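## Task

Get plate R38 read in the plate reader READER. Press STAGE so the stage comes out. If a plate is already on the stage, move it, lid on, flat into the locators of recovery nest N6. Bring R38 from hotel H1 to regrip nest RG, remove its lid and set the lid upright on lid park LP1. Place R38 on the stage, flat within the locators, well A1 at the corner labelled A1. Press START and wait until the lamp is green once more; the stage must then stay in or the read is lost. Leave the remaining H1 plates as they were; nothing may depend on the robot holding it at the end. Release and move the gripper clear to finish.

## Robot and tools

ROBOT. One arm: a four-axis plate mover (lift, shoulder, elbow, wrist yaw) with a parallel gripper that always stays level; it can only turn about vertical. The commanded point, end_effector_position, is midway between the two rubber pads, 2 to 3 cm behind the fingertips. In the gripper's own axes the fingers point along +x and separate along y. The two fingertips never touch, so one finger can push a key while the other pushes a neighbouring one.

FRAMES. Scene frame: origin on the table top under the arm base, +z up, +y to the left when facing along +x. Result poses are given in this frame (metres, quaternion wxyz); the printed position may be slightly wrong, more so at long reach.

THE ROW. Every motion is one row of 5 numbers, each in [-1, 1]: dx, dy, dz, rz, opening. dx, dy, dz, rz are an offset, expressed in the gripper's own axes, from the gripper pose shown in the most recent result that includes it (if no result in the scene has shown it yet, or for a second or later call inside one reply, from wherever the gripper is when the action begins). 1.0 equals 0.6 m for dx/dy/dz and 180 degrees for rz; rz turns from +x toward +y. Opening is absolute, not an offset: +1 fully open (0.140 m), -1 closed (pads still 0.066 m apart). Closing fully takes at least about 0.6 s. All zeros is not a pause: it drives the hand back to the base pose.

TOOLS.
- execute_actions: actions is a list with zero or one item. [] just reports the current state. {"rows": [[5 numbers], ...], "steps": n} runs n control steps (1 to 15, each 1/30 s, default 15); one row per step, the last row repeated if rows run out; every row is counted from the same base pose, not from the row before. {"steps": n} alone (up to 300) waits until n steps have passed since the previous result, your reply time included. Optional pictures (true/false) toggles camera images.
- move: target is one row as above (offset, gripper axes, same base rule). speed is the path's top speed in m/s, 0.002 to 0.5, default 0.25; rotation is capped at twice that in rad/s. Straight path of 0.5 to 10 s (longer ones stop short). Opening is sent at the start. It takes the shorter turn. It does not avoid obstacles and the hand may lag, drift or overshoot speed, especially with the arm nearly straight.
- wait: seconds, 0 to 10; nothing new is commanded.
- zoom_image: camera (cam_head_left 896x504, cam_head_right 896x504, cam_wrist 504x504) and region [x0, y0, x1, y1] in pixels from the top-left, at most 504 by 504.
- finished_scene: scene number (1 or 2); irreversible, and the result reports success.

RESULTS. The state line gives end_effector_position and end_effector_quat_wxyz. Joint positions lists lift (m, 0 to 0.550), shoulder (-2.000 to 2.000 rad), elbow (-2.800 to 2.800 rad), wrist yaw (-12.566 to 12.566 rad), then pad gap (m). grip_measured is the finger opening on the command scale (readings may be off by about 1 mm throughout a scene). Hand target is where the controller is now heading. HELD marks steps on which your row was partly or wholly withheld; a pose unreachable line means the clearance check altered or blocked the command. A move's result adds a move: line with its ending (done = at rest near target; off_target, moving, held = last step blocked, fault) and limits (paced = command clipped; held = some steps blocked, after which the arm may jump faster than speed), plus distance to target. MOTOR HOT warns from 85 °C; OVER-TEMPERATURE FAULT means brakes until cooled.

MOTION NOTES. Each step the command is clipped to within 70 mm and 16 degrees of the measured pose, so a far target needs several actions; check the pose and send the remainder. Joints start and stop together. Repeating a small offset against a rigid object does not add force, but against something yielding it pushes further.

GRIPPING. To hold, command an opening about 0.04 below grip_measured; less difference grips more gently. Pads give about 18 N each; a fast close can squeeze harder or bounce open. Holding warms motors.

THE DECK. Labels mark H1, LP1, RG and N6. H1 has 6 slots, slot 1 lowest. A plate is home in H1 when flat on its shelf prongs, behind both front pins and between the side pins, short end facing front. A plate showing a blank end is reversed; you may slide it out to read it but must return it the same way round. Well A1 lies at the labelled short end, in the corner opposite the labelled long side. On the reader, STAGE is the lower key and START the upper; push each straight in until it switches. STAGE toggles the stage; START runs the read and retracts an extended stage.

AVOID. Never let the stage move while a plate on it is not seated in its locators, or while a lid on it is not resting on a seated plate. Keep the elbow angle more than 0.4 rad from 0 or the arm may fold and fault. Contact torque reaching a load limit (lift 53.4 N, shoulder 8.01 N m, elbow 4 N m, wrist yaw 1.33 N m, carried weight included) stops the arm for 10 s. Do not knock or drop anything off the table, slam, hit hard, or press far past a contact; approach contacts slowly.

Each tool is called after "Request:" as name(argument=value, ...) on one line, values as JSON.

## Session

Request:
execute_actions(actions=[])

Scene clock: 0.00 s of 7000.00 s.
end_effector_position=(+0.5381, +0.1280, +0.4617) grip_measured=+0.99 end_effector_quat_wxyz=(+1.000, -0.000, -0.000, +0.019)
Joint positions: [ 0.457 -0.424 -1.013 -4.808  0.139]
Motor temperatures (°C, as the motors report them): [31 28 26 26]
Hand target: +0.538, +0.128, +0.462; +1.000, -0.000, -0.000, +0.019
camera_calibration (this result's frames):
cam_wrist: T_world_to_cam=[[0.0321999, -0.999478, 0.00251812, 0.117952], [-0.60273, -0.0214276, -0.797658, 0.683013], [0.797295, 0.0241667, -0.603105, -0.0580235], [0, 0, 0, 1]] pos_world=[0.454136, 0.133928, 0.509519]

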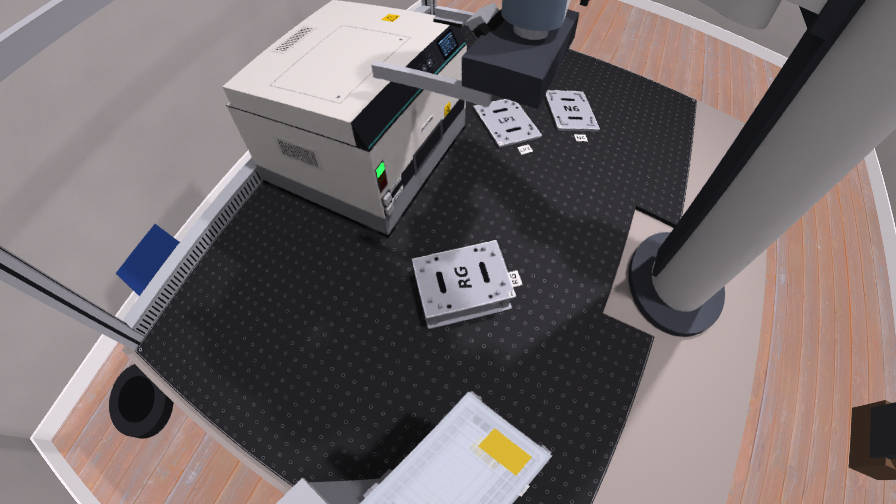

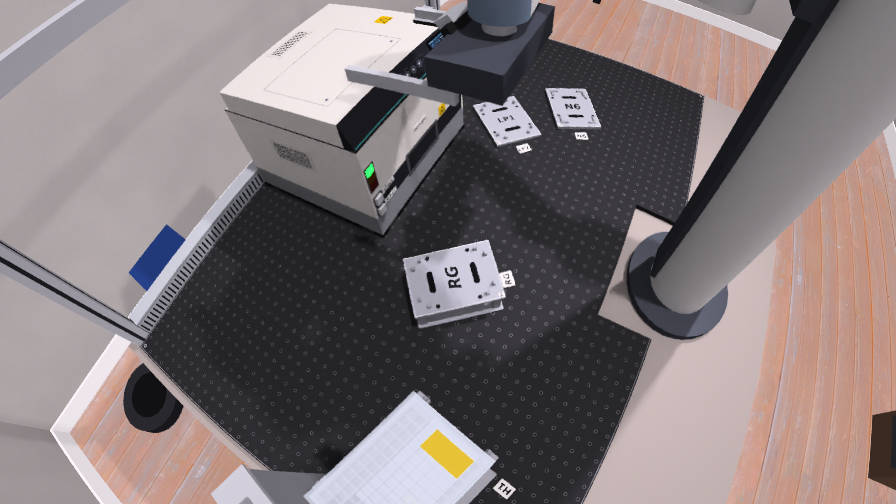

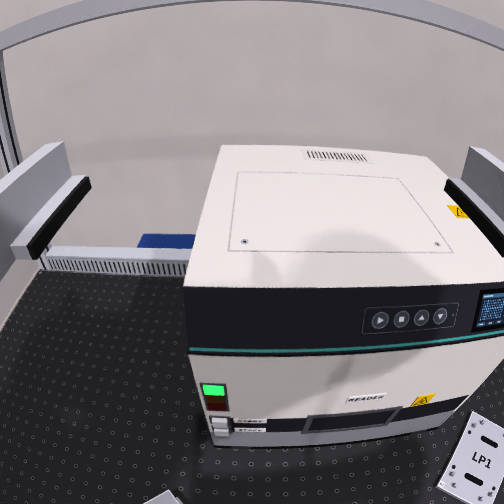

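Mirrored layout.

Request:
move(target=[0,0,-0.57,0,-1])

Scene clock: 3.57 s of 7000.00 s.
end_effector_position=(+0.5381, +0.1280, +0.1197) grip_measured=-1.00 end_effector_quat_wxyz=(+1.000, -0.000, -0.000, +0.019)
Joint positions: [ 0.115 -0.424 -1.013 -4.808  0.066]
Motor temperatures (°C, as the motors report them): [31 28 26 26]
Hand target: +0.538, +0.128, +0.120; +1.000, -0.000, -0.000, +0.019
Off the commanded pose: 0.000 m, 0 deg.
move: done
camera_calibration (this result's frames):
cam_wrist: T_world_to_cam=[[0.0322625, -0.999476, 0.00251812, 0.118783], [-0.602729, -0.0214654, -0.797658, 0.410183], [0.797294, 0.0242167, -0.603105, -0.2643], [0, 0, 0, 1]] pos_world=[0.454121, 0.133926, 0.167486]

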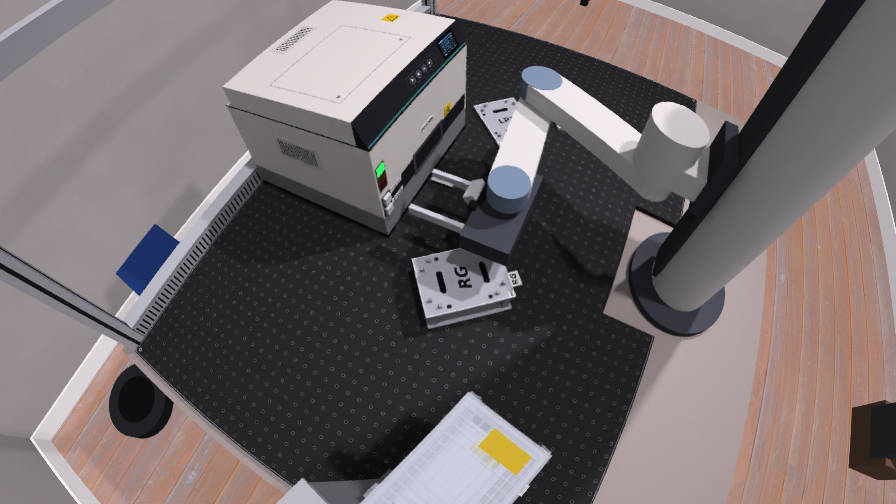

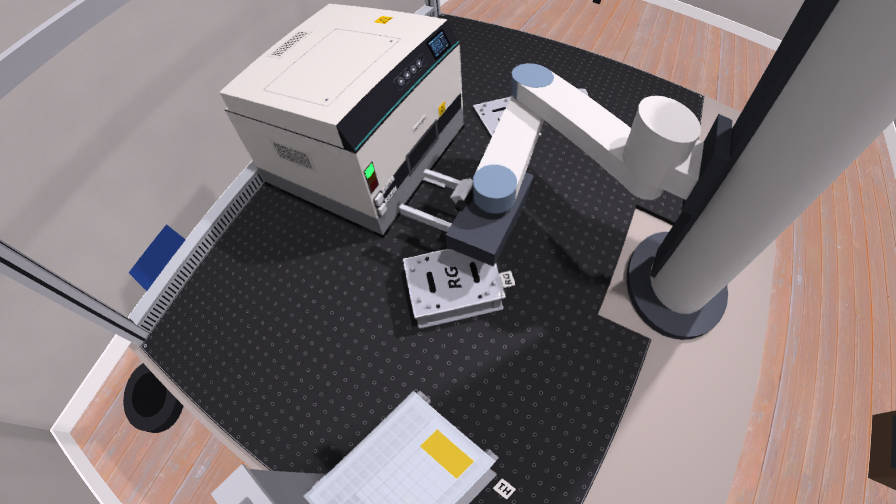

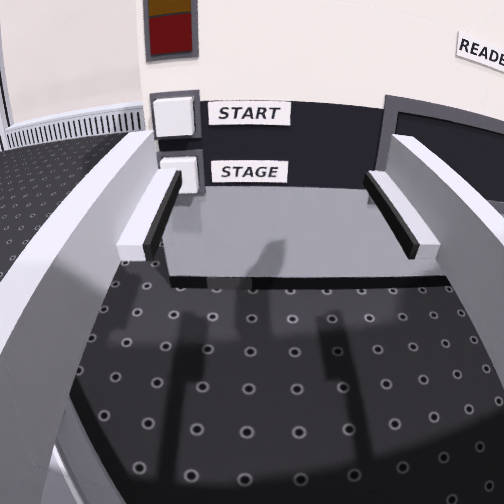

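Request:
move(target=[0.055,0.004,-0.049,0,-1], speed=0.05)

Scene clock: 9.17 s of 7000.00 s.
end_effector_position=(+0.5711, +0.1315, +0.0902) grip_measured=-1.00 end_effector_quat_wxyz=(+1.000, -0.000, -0.000, +0.019)
Joint positions: [ 0.085 -0.418 -1.154 -4.674  0.066]
Motor temperatures (°C, as the motors report them): [31 28 26 26]
Hand target: +0.571, +0.132, +0.090; +1.000, -0.000, -0.000, +0.019
Off the commanded pose: 0.000 m, 0 deg.
After step 90, 1.43 s passed at rest.
move: done
camera_calibration (this result's frames):
cam_wrist: T_world_to_cam=[[0.0316218, -0.999497, 0.00251812, 0.121647], [-0.602742, -0.021079, -0.797658, 0.406595], [0.797309, 0.0237056, -0.603105, -0.308345], [0, 0, 0, 1]] pos_world=[0.487072, 0.137466, 0.138053]

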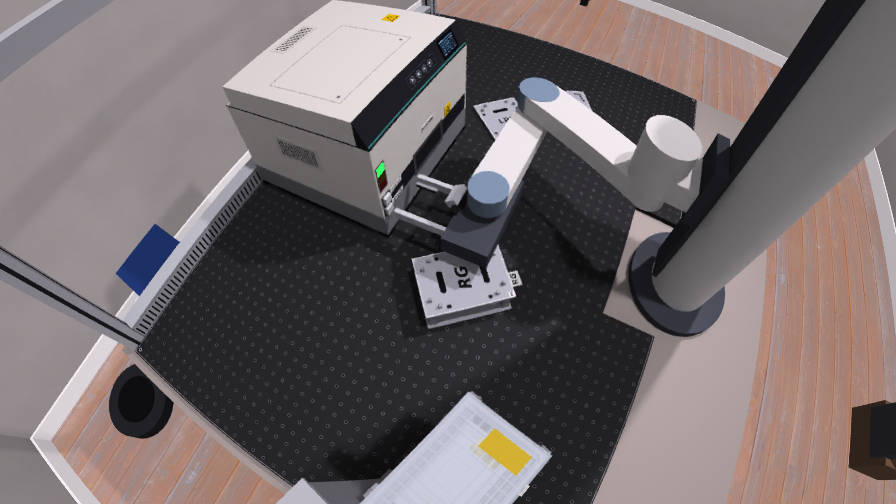

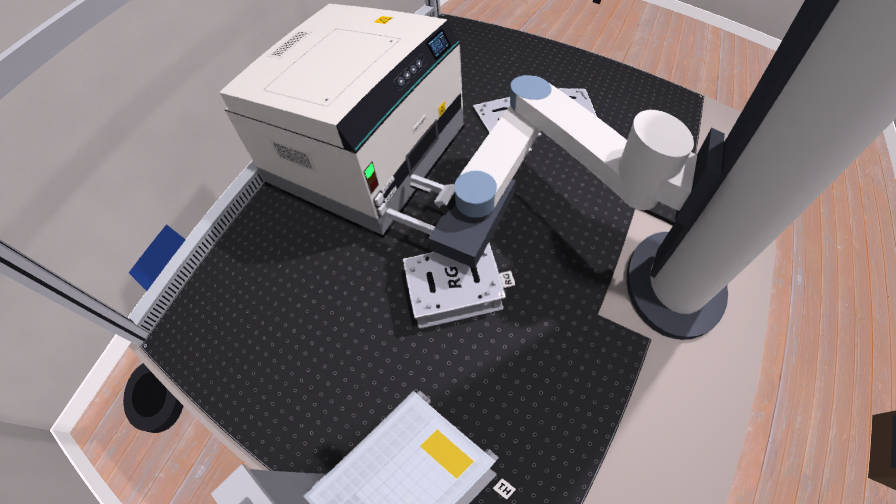

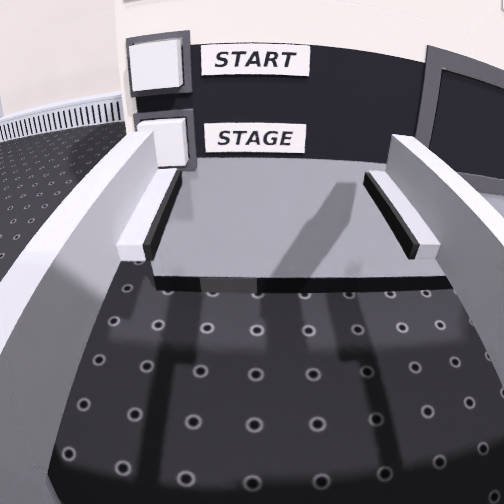

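Request:
move(target=[0.022,0,0,0,-1], speed=0.01)

Request:
move(target=[-0.03,0.02,0,0,-1], speed=0.1)

Scene clock: 16.50 s of 7000.00 s.
end_effector_position=(+0.5841, +0.1318, +0.0902) grip_measured=-1.00 end_effector_quat_wxyz=(+1.000, -0.000, -0.000, +0.018)
Joint positions: [ 0.085 -0.415 -1.209 -4.622  0.066]
Motor temperatures (°C, as the motors report them): [31 28 26 26]
Hand target: +0.584, +0.132, +0.090; +1.000, -0.000, -0.000, +0.019
Off the commanded pose: 0.000 m, 0 deg.
After step 90, 2.80 s passed at rest.
move: done
camera_calibration (this result's frames):
cam_wrist: T_world_to_cam=[[0.031325, -0.999506, 0.00251812, 0.121793], [-0.602748, -0.0209, -0.797658, 0.414413], [0.797316, 0.0234688, -0.603105, -0.318679], [0, 0, 0, 1]] pos_world=[0.500059, 0.137873, 0.138056]

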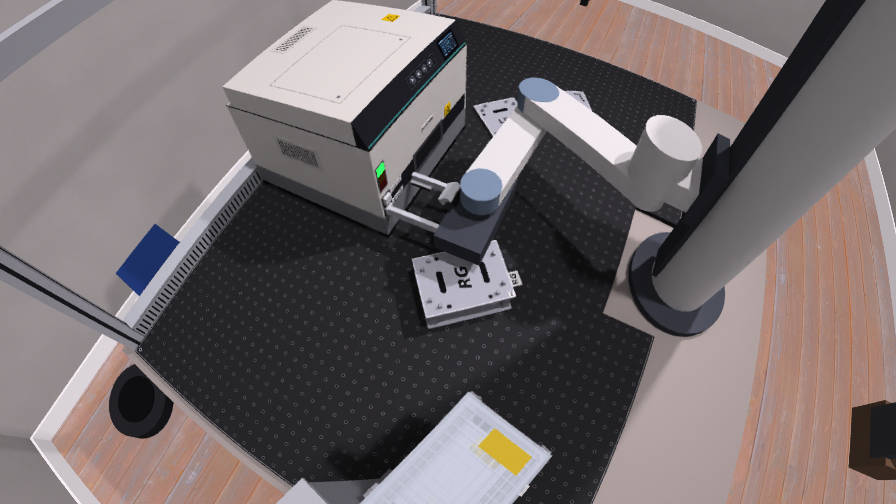

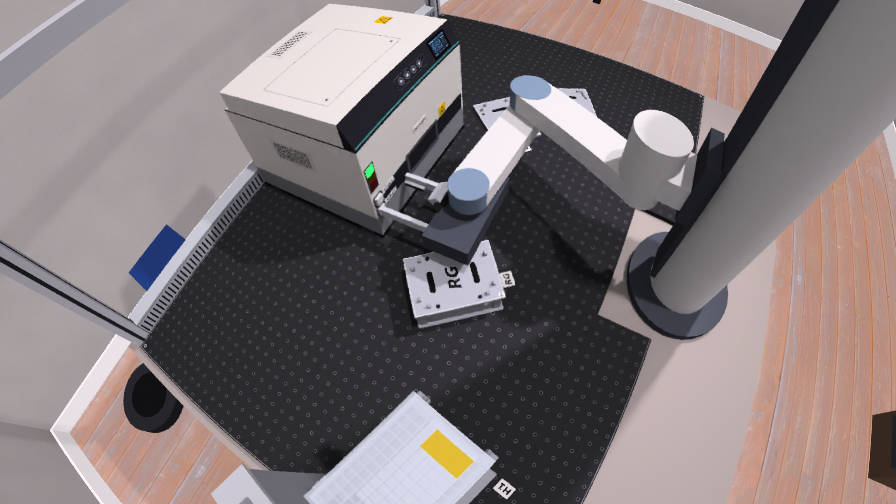

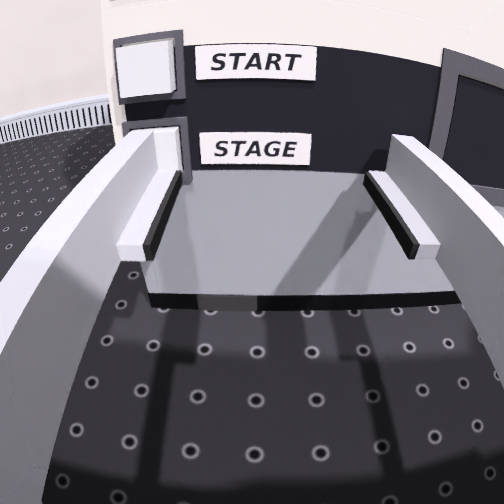

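Scene clock: 17.20 s of 7000.00 s.
end_effector_position=(+0.5656, +0.1433, +0.0902) grip_measured=-1.00 end_effector_quat_wxyz=(+1.000, -0.000, -0.000, +0.019)
Joint positions: [ 0.085 -0.372 -1.156 -4.717  0.066]
Motor temperatures (°C, as the motors report them): [31 28 26 26]
Hand target: +0.566, +0.143, +0.090; +1.000, -0.000, -0.000, +0.018
Off the commanded pose: 0.000 m, 0 deg.
move: done
camera_calibration (this result's frames):
cam_wrist: T_world_to_cam=[[0.0319168, -0.999487, 0.00251812, 0.133476], [-0.602736, -0.0212569, -0.797658, 0.403562], [0.797302, 0.0239409, -0.603105, -0.304278], [0, 0, 0, 1]] pos_world=[0.481583, 0.149271, 0.138056]

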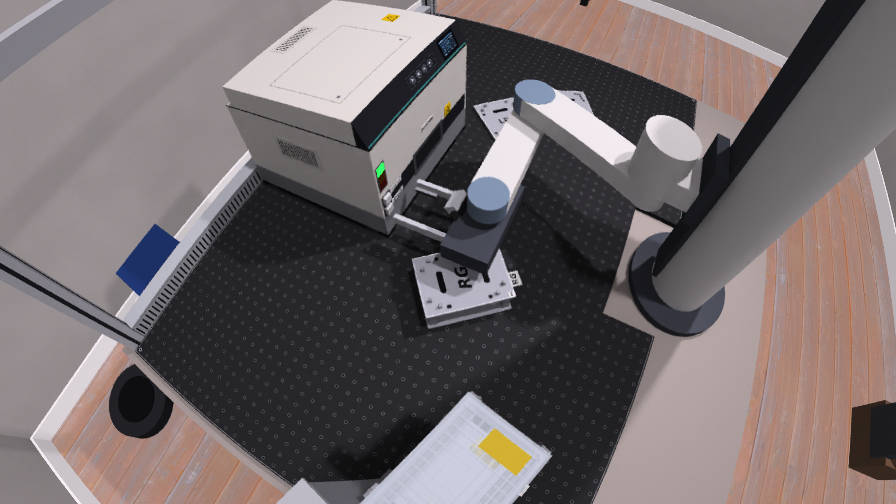

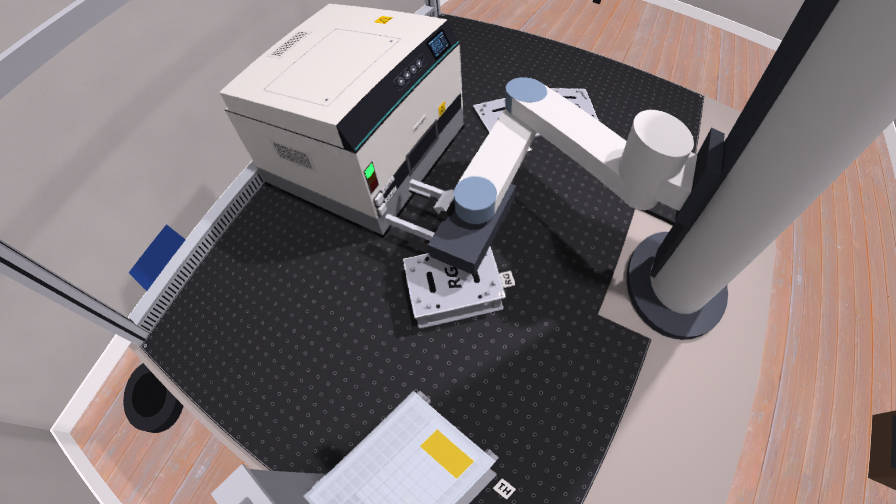

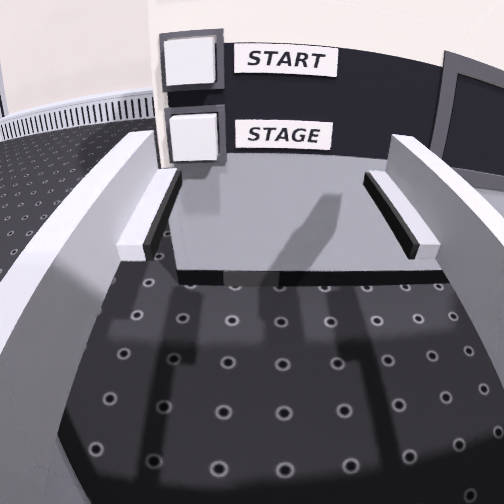

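Request:
move(target=[0.02,-0.022,0,0,-1], speed=0.05)

Request:
move(target=[0.0135,0,0,0,-1], speed=0.008)

Request:
move(target=[-0.03,0.02,0,0,-1], speed=0.1)

Request:
move(target=[0,0,0.2,0,-1])

Request:
move(target=[-0.09,-0.2,0,0,0])

Scene clock: 21.03 s of 7000.00 s.
end_effector_position=(+0.5781, +0.1304, +0.0902) grip_measured=-1.00 end_effector_quat_wxyz=(+1.000, -0.000, -0.000, +0.018)
Joint positions: [ 0.085 -0.422 -1.181 -4.643  0.066]
Motor temperatures (°C, as the motors report them): [31 28 26 26]
Hand target: +0.578, +0.131, +0.090; +1.000, -0.000, -0.000, +0.019
Off the commanded pose: 0.000 m, 0 deg.
After step 90, 0.13 s passed at rest.
move: done
camera_calibration (this result's frames):
cam_wrist: T_world_to_cam=[[0.0313275, -0.999506, 0.00251812, 0.120549], [-0.602748, -0.0209015, -0.797658, 0.410794], [0.797316, 0.0234708, -0.603105, -0.313897], [0, 0, 0, 1]] pos_world=[0.494104, 0.136443, 0.138056]

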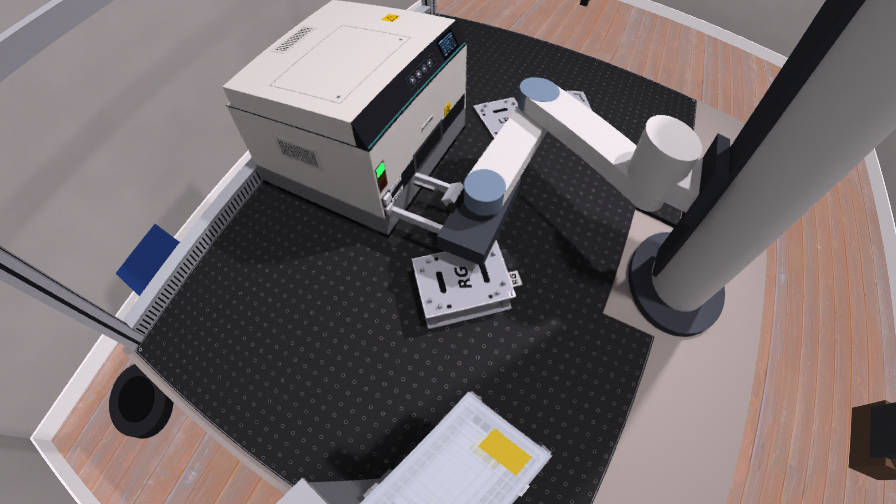

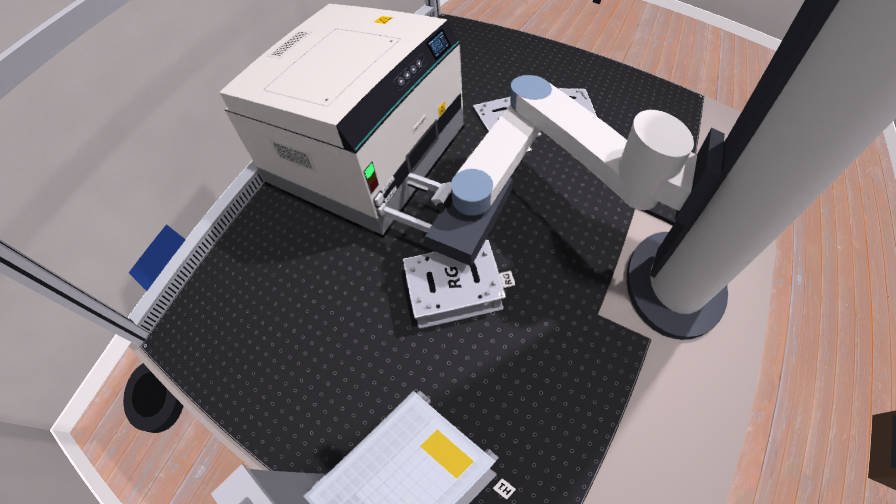

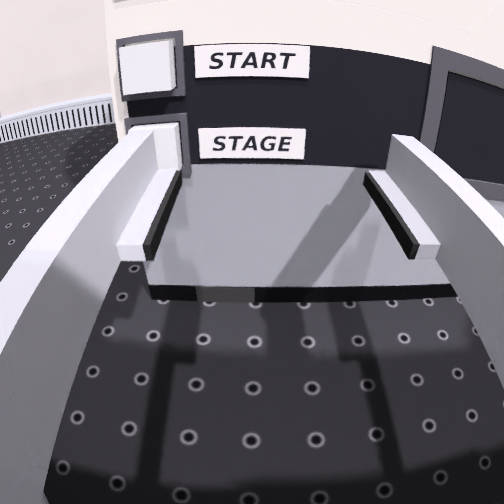

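Scene clock: 22.27 s of 7000.00 s.
end_effector_position=(+0.5858, +0.1306, +0.0902) grip_measured=-1.00 end_effector_quat_wxyz=(+1.000, -0.000, -0.000, +0.018)
Joint positions: [ 0.085 -0.42  -1.215 -4.612  0.066]
Motor temperatures (°C, as the motors report them): [31 28 26 26]
Hand target: +0.586, +0.131, +0.090; +1.000, -0.000, -0.000, +0.018
Off the commanded pose: 0.000 m, 0 deg.
move: done
camera_calibration (this result's frames):
cam_wrist: T_world_to_cam=[[0.0309329, -0.999518, 0.00251812, 0.120701], [-0.602757, -0.0206636, -0.797658, 0.41544], [0.797325, 0.0231561, -0.603105, -0.320042], [0, 0, 0, 1]] pos_world=[0.501853, 0.136638, 0.138056]

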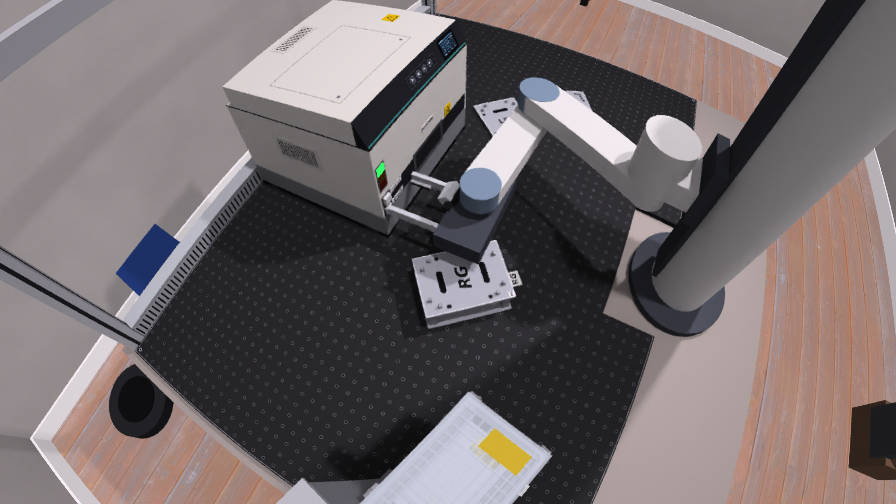

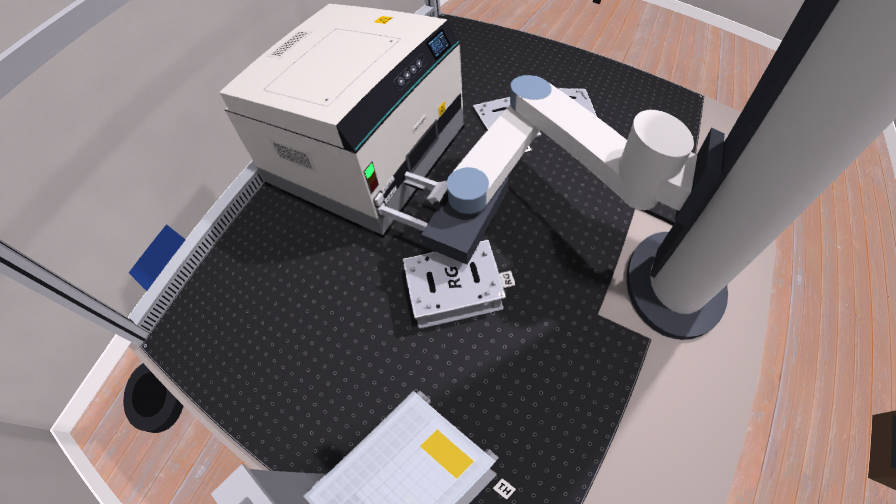

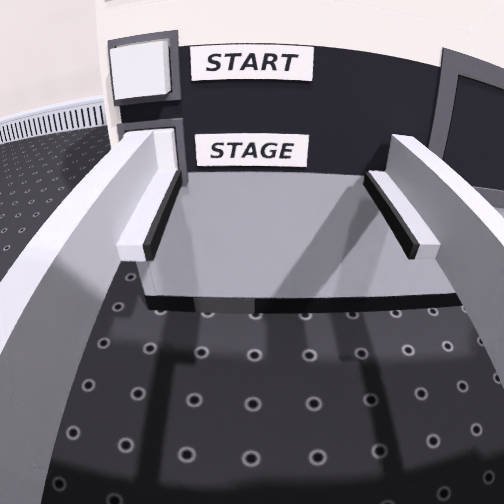

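Scene clock: 22.97 s of 7000.00 s.
end_effector_position=(+0.5674, +0.1420, +0.0902) grip_measured=-1.00 end_effector_quat_wxyz=(+1.000, -0.000, -0.000, +0.019)
Joint positions: [ 0.085 -0.377 -1.161 -4.708  0.066]
Motor temperatures (°C, as the motors report them): [31 28 26 26]
Hand target: +0.567, +0.142, +0.090; +1.000, -0.000, -0.000, +0.018
Off the commanded pose: 0.000 m, 0 deg.
move: done
camera_calibration (this result's frames):
cam_wrist: T_world_to_cam=[[0.031523, -0.9995, 0.00251812, 0.132384], [-0.602744, -0.0210194, -0.797658, 0.404589], [0.797312, 0.0236268, -0.603105, -0.30564], [0, 0, 0, 1]] pos_world=[0.483381, 0.148043, 0.138056]

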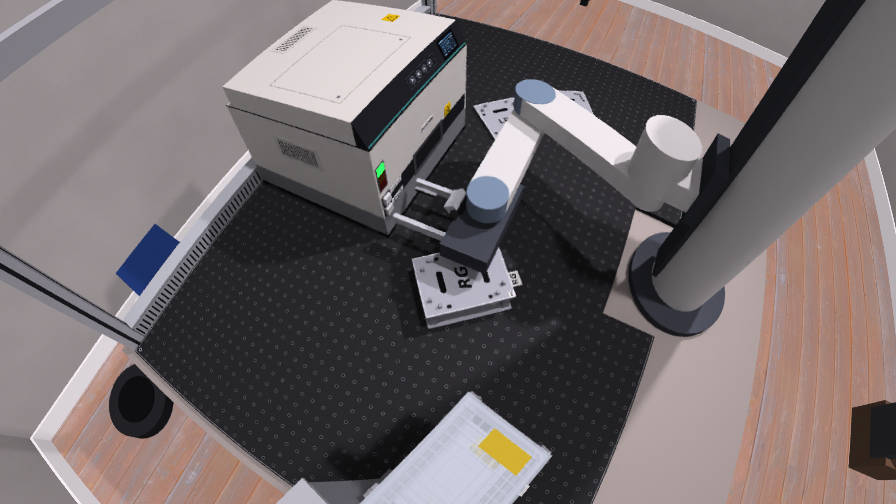

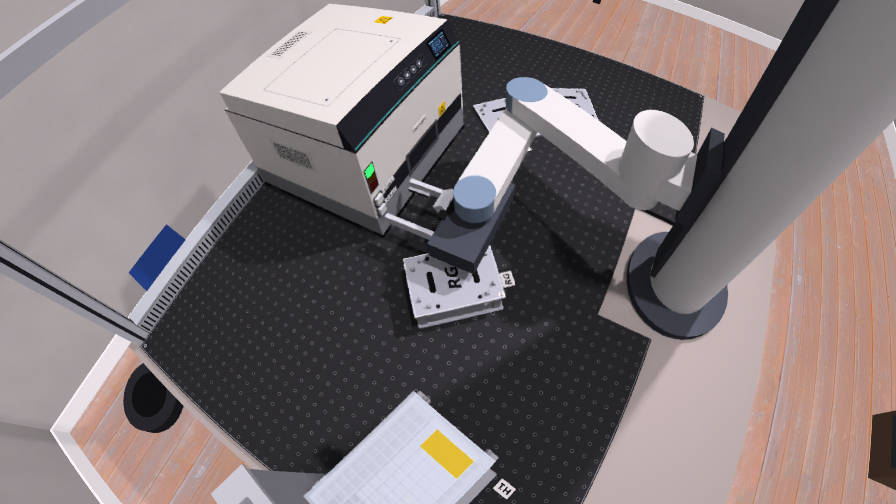

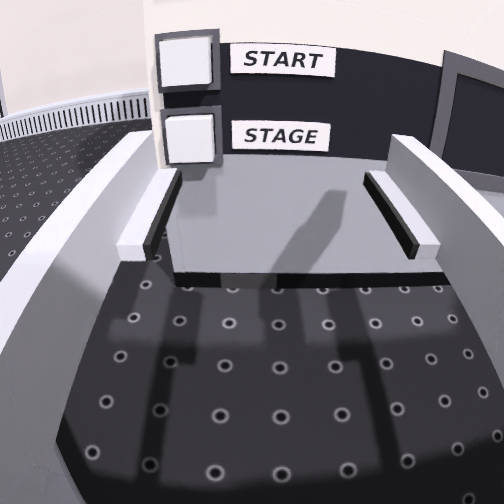

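Scene clock: 23.87 s of 7000.00 s.
end_effector_position=(+0.5674, +0.1420, +0.2103) grip_measured=-1.00 end_effector_quat_wxyz=(+1.000, -0.000, -0.000, +0.019)
Joint positions: [ 0.205 -0.377 -1.161 -4.708  0.066]
Motor temperatures (°C, as the motors report them): [31 28 26 26]
Hand target: +0.567, +0.142, +0.210; +1.000, -0.000, -0.000, +0.019
Off the commanded pose: 0.000 m, 0 deg.
move: done
camera_calibration (this result's frames):
cam_wrist: T_world_to_cam=[[0.0314603, -0.999502, 0.00251812, 0.132111], [-0.602746, -0.0209816, -0.797658, 0.500339], [0.797313, 0.0235768, -0.603105, -0.233254], [0, 0, 0, 1]] pos_world=[0.483397, 0.148043, 0.25809]

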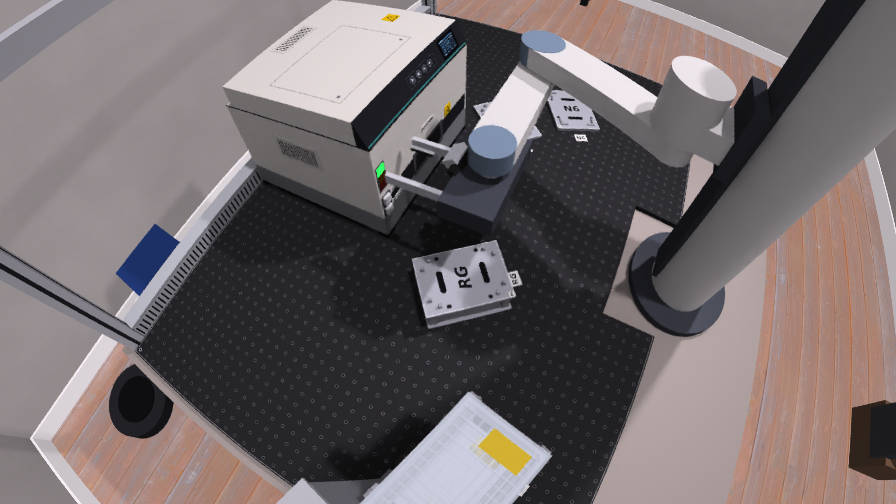

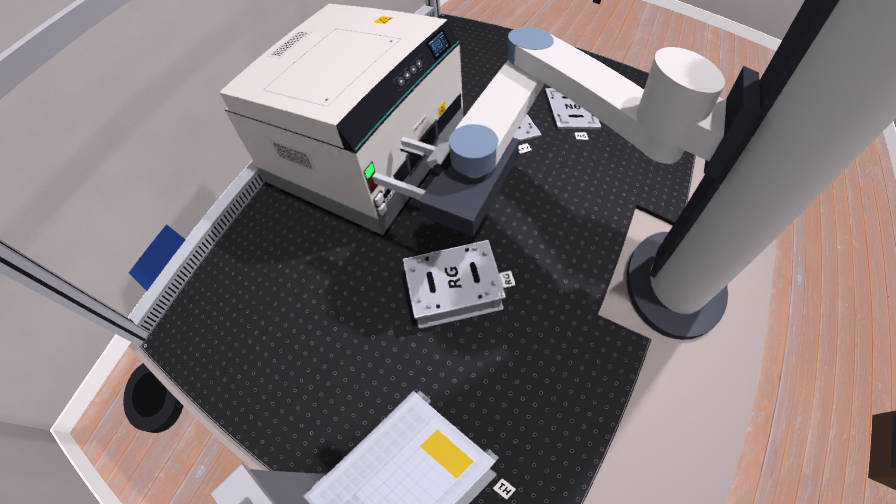

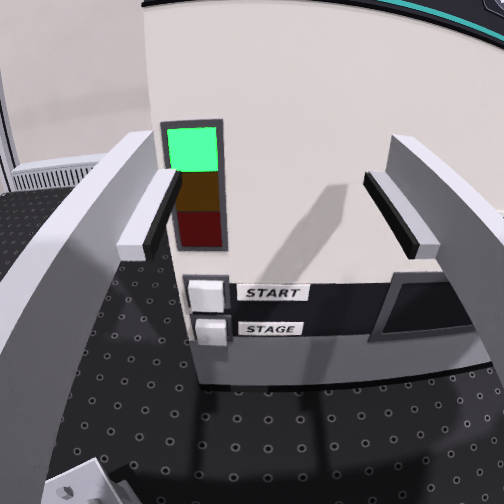

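Scene clock: 24.87 s of 7000.00 s.
end_effector_position=(+0.5177, +0.0201, +0.2103) grip_measured=+0.00 end_effector_quat_wxyz=(+1.000, -0.000, -0.000, +0.018)
Joint positions: [ 0.205 -0.92  -0.79  -4.537  0.103]
Motor temperatures (°C, as the motors report them): [31 28 26 26]
Hand target: +0.518, +0.020, +0.210; +1.000, -0.000, -0.000, +0.019
Off the commanded pose: 0.000 m, 0 deg.
move: done
camera_calibration (this result's frames):
cam_wrist: T_world_to_cam=[[0.0309667, -0.999517, 0.00251812, 0.0120272], [-0.602756, -0.0206839, -0.797658, 0.46785], [0.797325, 0.023183, -0.603105, -0.190788], [0, 0, 0, 1]] pos_world=[0.433746, 0.0261214, 0.258088]

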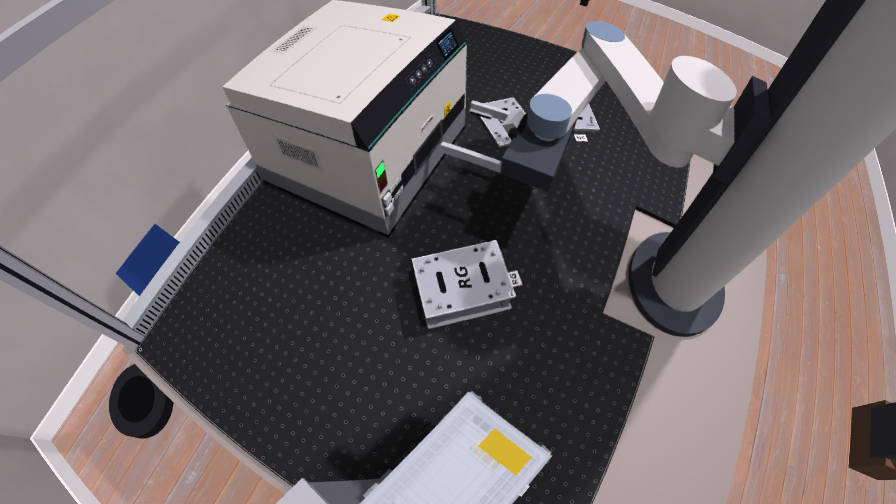

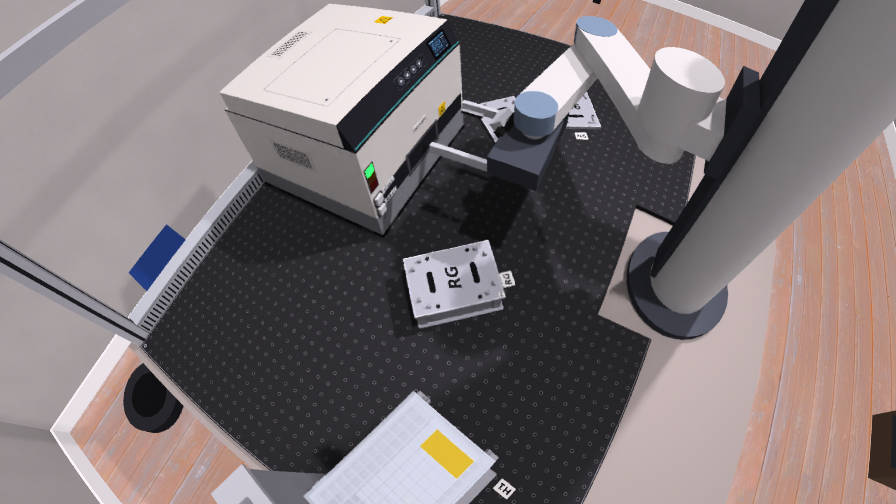

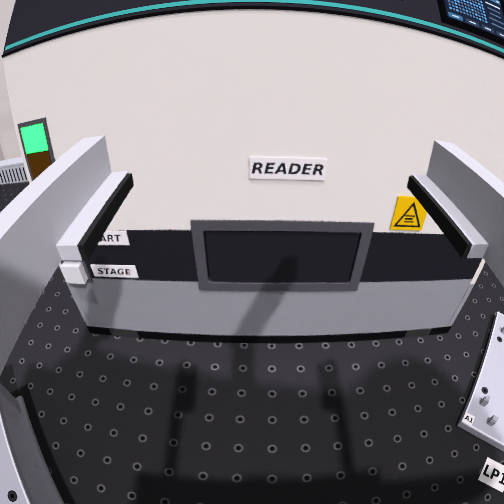

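Request:
execute_actions(actions=[])

Scene clock: 40.67 s of 7000.00 s.
end_effector_position=(+0.5177, +0.0201, +0.2103) grip_measured=+0.00 end_effector_quat_wxyz=(+1.000, -0.000, -0.000, +0.018)
Joint positions: [ 0.205 -0.92  -0.79  -4.537  0.103]
Motor temperatures (°C, as the motors report them): [31 28 26 26]
Hand target: +0.518, +0.020, +0.210; +1.000, -0.000, -0.000, +0.019
Off the commanded pose: 0.000 m, 0 deg.
Steps of this call (steps 1 to 90: nothing new was sent; then 12.80 s passed at rest). Readings (end_effector_position):
1: (+0.5177, +0.0201, +0.2103)
2: (+0.5177, +0.0201, +0.2103)
4: (+0.5177, +0.0201, +0.2103)
8: (+0.5177, +0.0201, +0.2103)
90: the state above
camera_calibration (this result's frames):
cam_wrist: T_world_to_cam=[[0.0310178, -0.999516, 0.00251812, 0.0120167], [-0.602755, -0.0207147, -0.797658, 0.467851], [0.797323, 0.0232238, -0.603105, -0.19079], [0, 0, 0, 1]] pos_world=[0.433748, 0.0261332, 0.258088]

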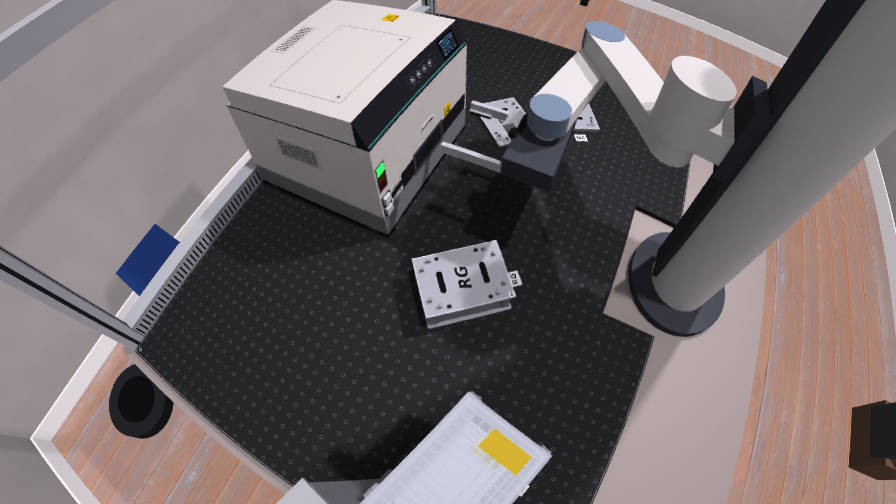

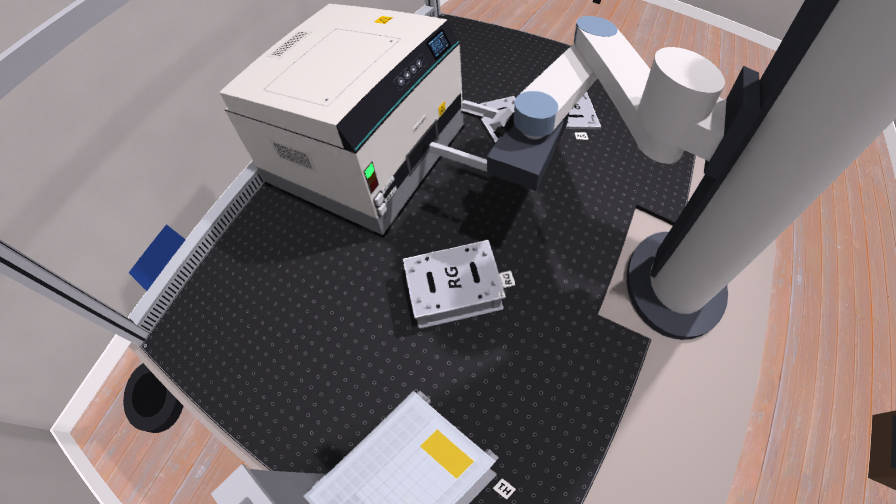

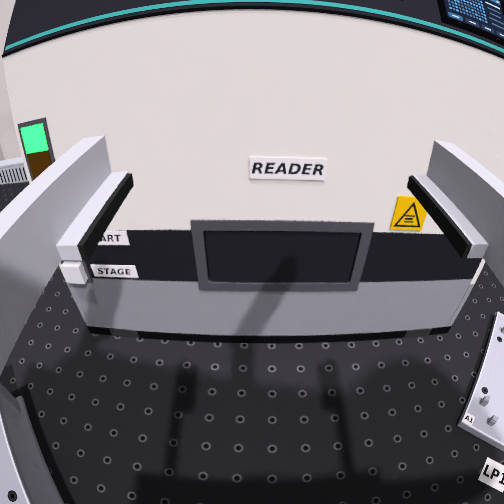

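Request:
move(target=[0.1,0.18,-0.2002,0,-1])

Request:
move(target=[0.024,0,0,0,-1], speed=0.01)

Scene clock: 44.50 s of 7000.00 s.
end_effector_position=(+0.5739, +0.1302, +0.0901) grip_measured=-1.00 end_effector_quat_wxyz=(+1.000, -0.000, -0.000, +0.018)
Joint positions: [ 0.085 -0.423 -1.163 -4.661  0.066]
Motor temperatures (°C, as the motors report them): [31 28 26 26]
Hand target: +0.574, +0.130, +0.090; +1.000, -0.000, -0.000, +0.018
Off the commanded pose: 0.000 m, 0 deg.
move: done
camera_calibration (this result's frames):
cam_wrist: T_world_to_cam=[[0.0308205, -0.999522, 0.00251812, 0.120719], [-0.602759, -0.0205958, -0.797658, 0.408108], [0.797328, 0.0230664, -0.603105, -0.310545], [0, 0, 0, 1]] pos_world=[0.489876, 0.13623, 0.137936]

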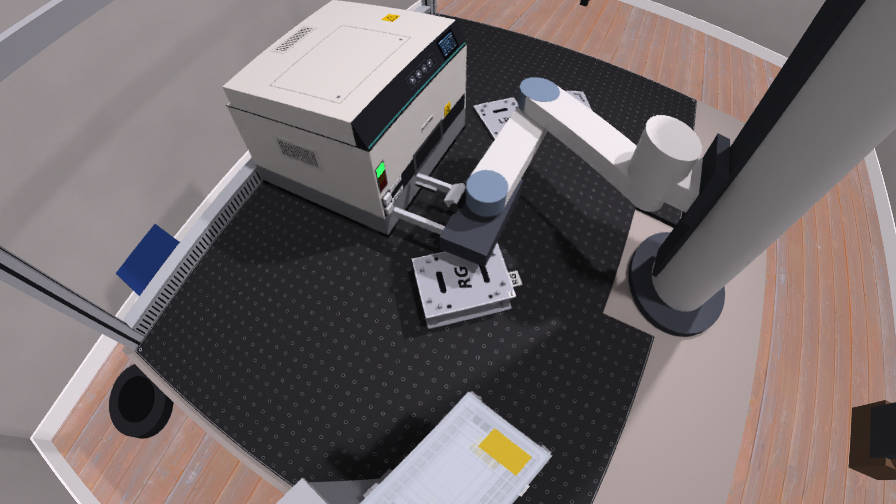

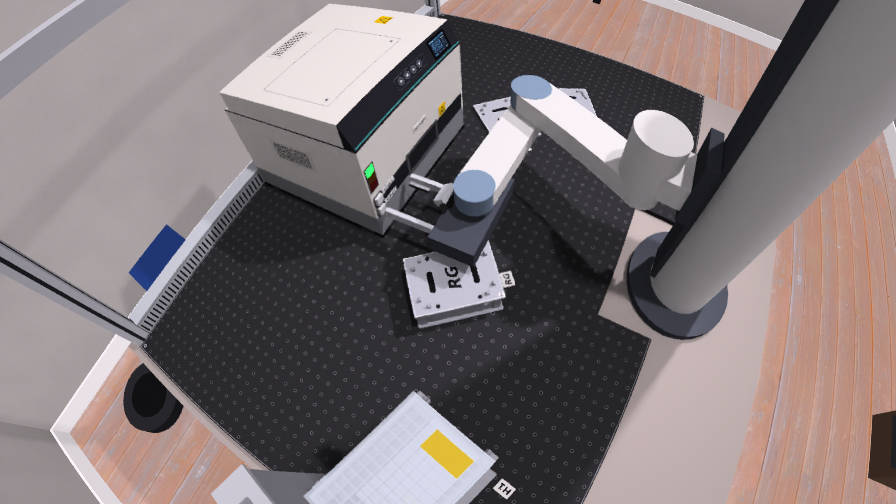

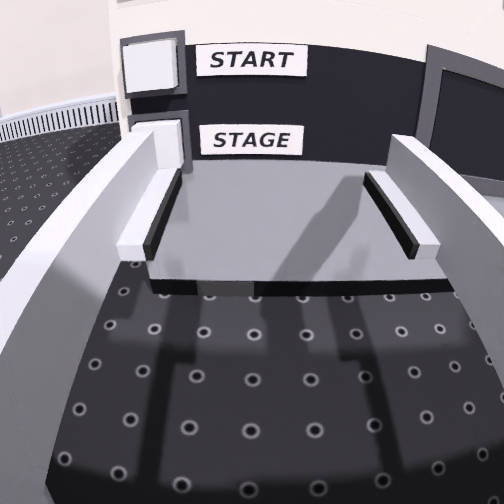

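Scene clock: 46.17 s of 7000.00 s.
end_effector_position=(+0.5878, +0.1305, +0.0901) grip_measured=-1.00 end_effector_quat_wxyz=(+1.000, -0.000, -0.000, +0.018)
Joint positions: [ 0.085 -0.419 -1.223 -4.605  0.066]
Motor temperatures (°C, as the motors report them): [31 28 26 26]
Hand target: +0.588, +0.131, +0.090; +1.000, -0.000, -0.000, +0.018
Off the commanded pose: 0.000 m, 0 deg.
move: done
camera_calibration (this result's frames):
cam_wrist: T_world_to_cam=[[0.0302921, -0.999538, 0.00251812, 0.120952], [-0.60277, -0.0202771, -0.797658, 0.416488], [0.79734, 0.0226449, -0.603105, -0.321626], [0, 0, 0, 1]] pos_world=[0.503827, 0.136624, 0.137936]

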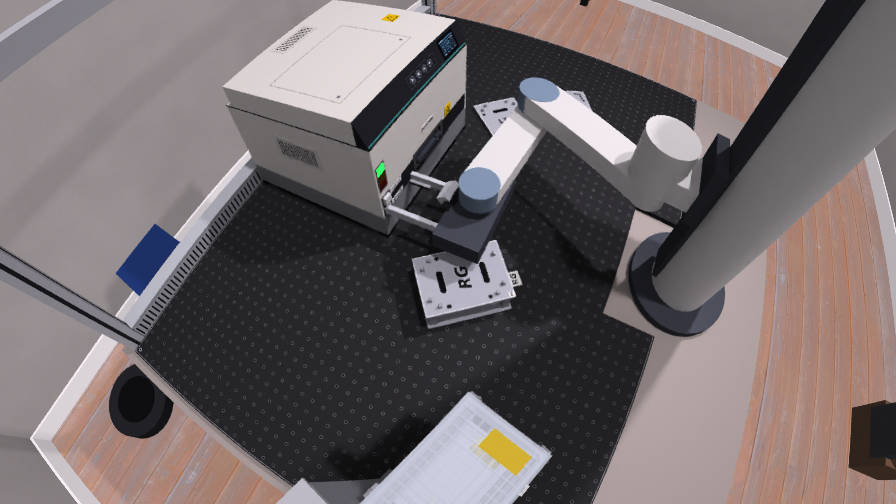

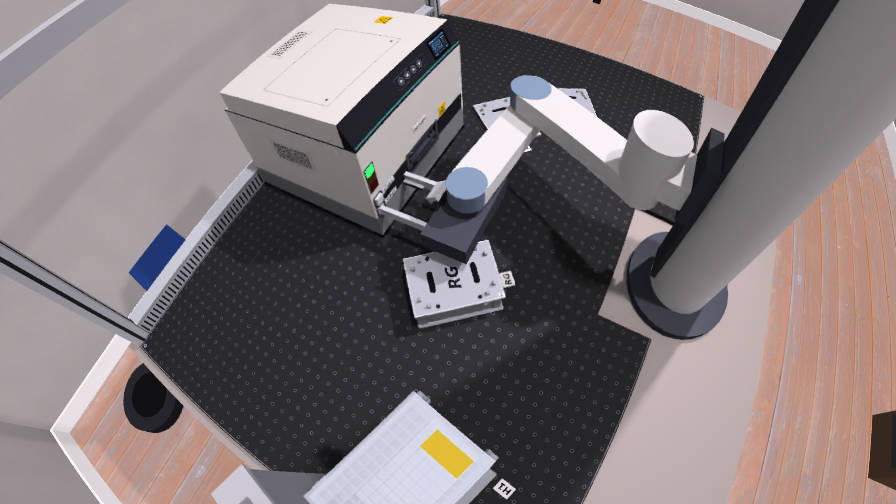

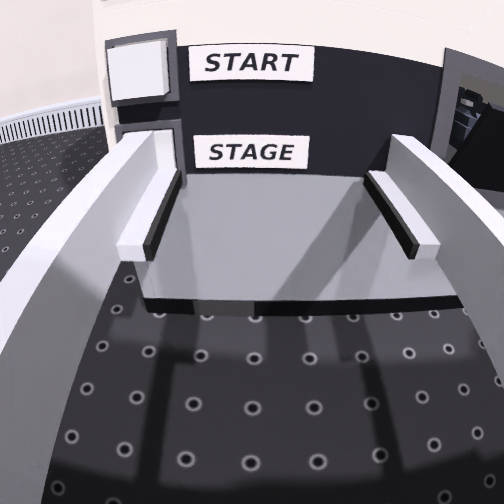

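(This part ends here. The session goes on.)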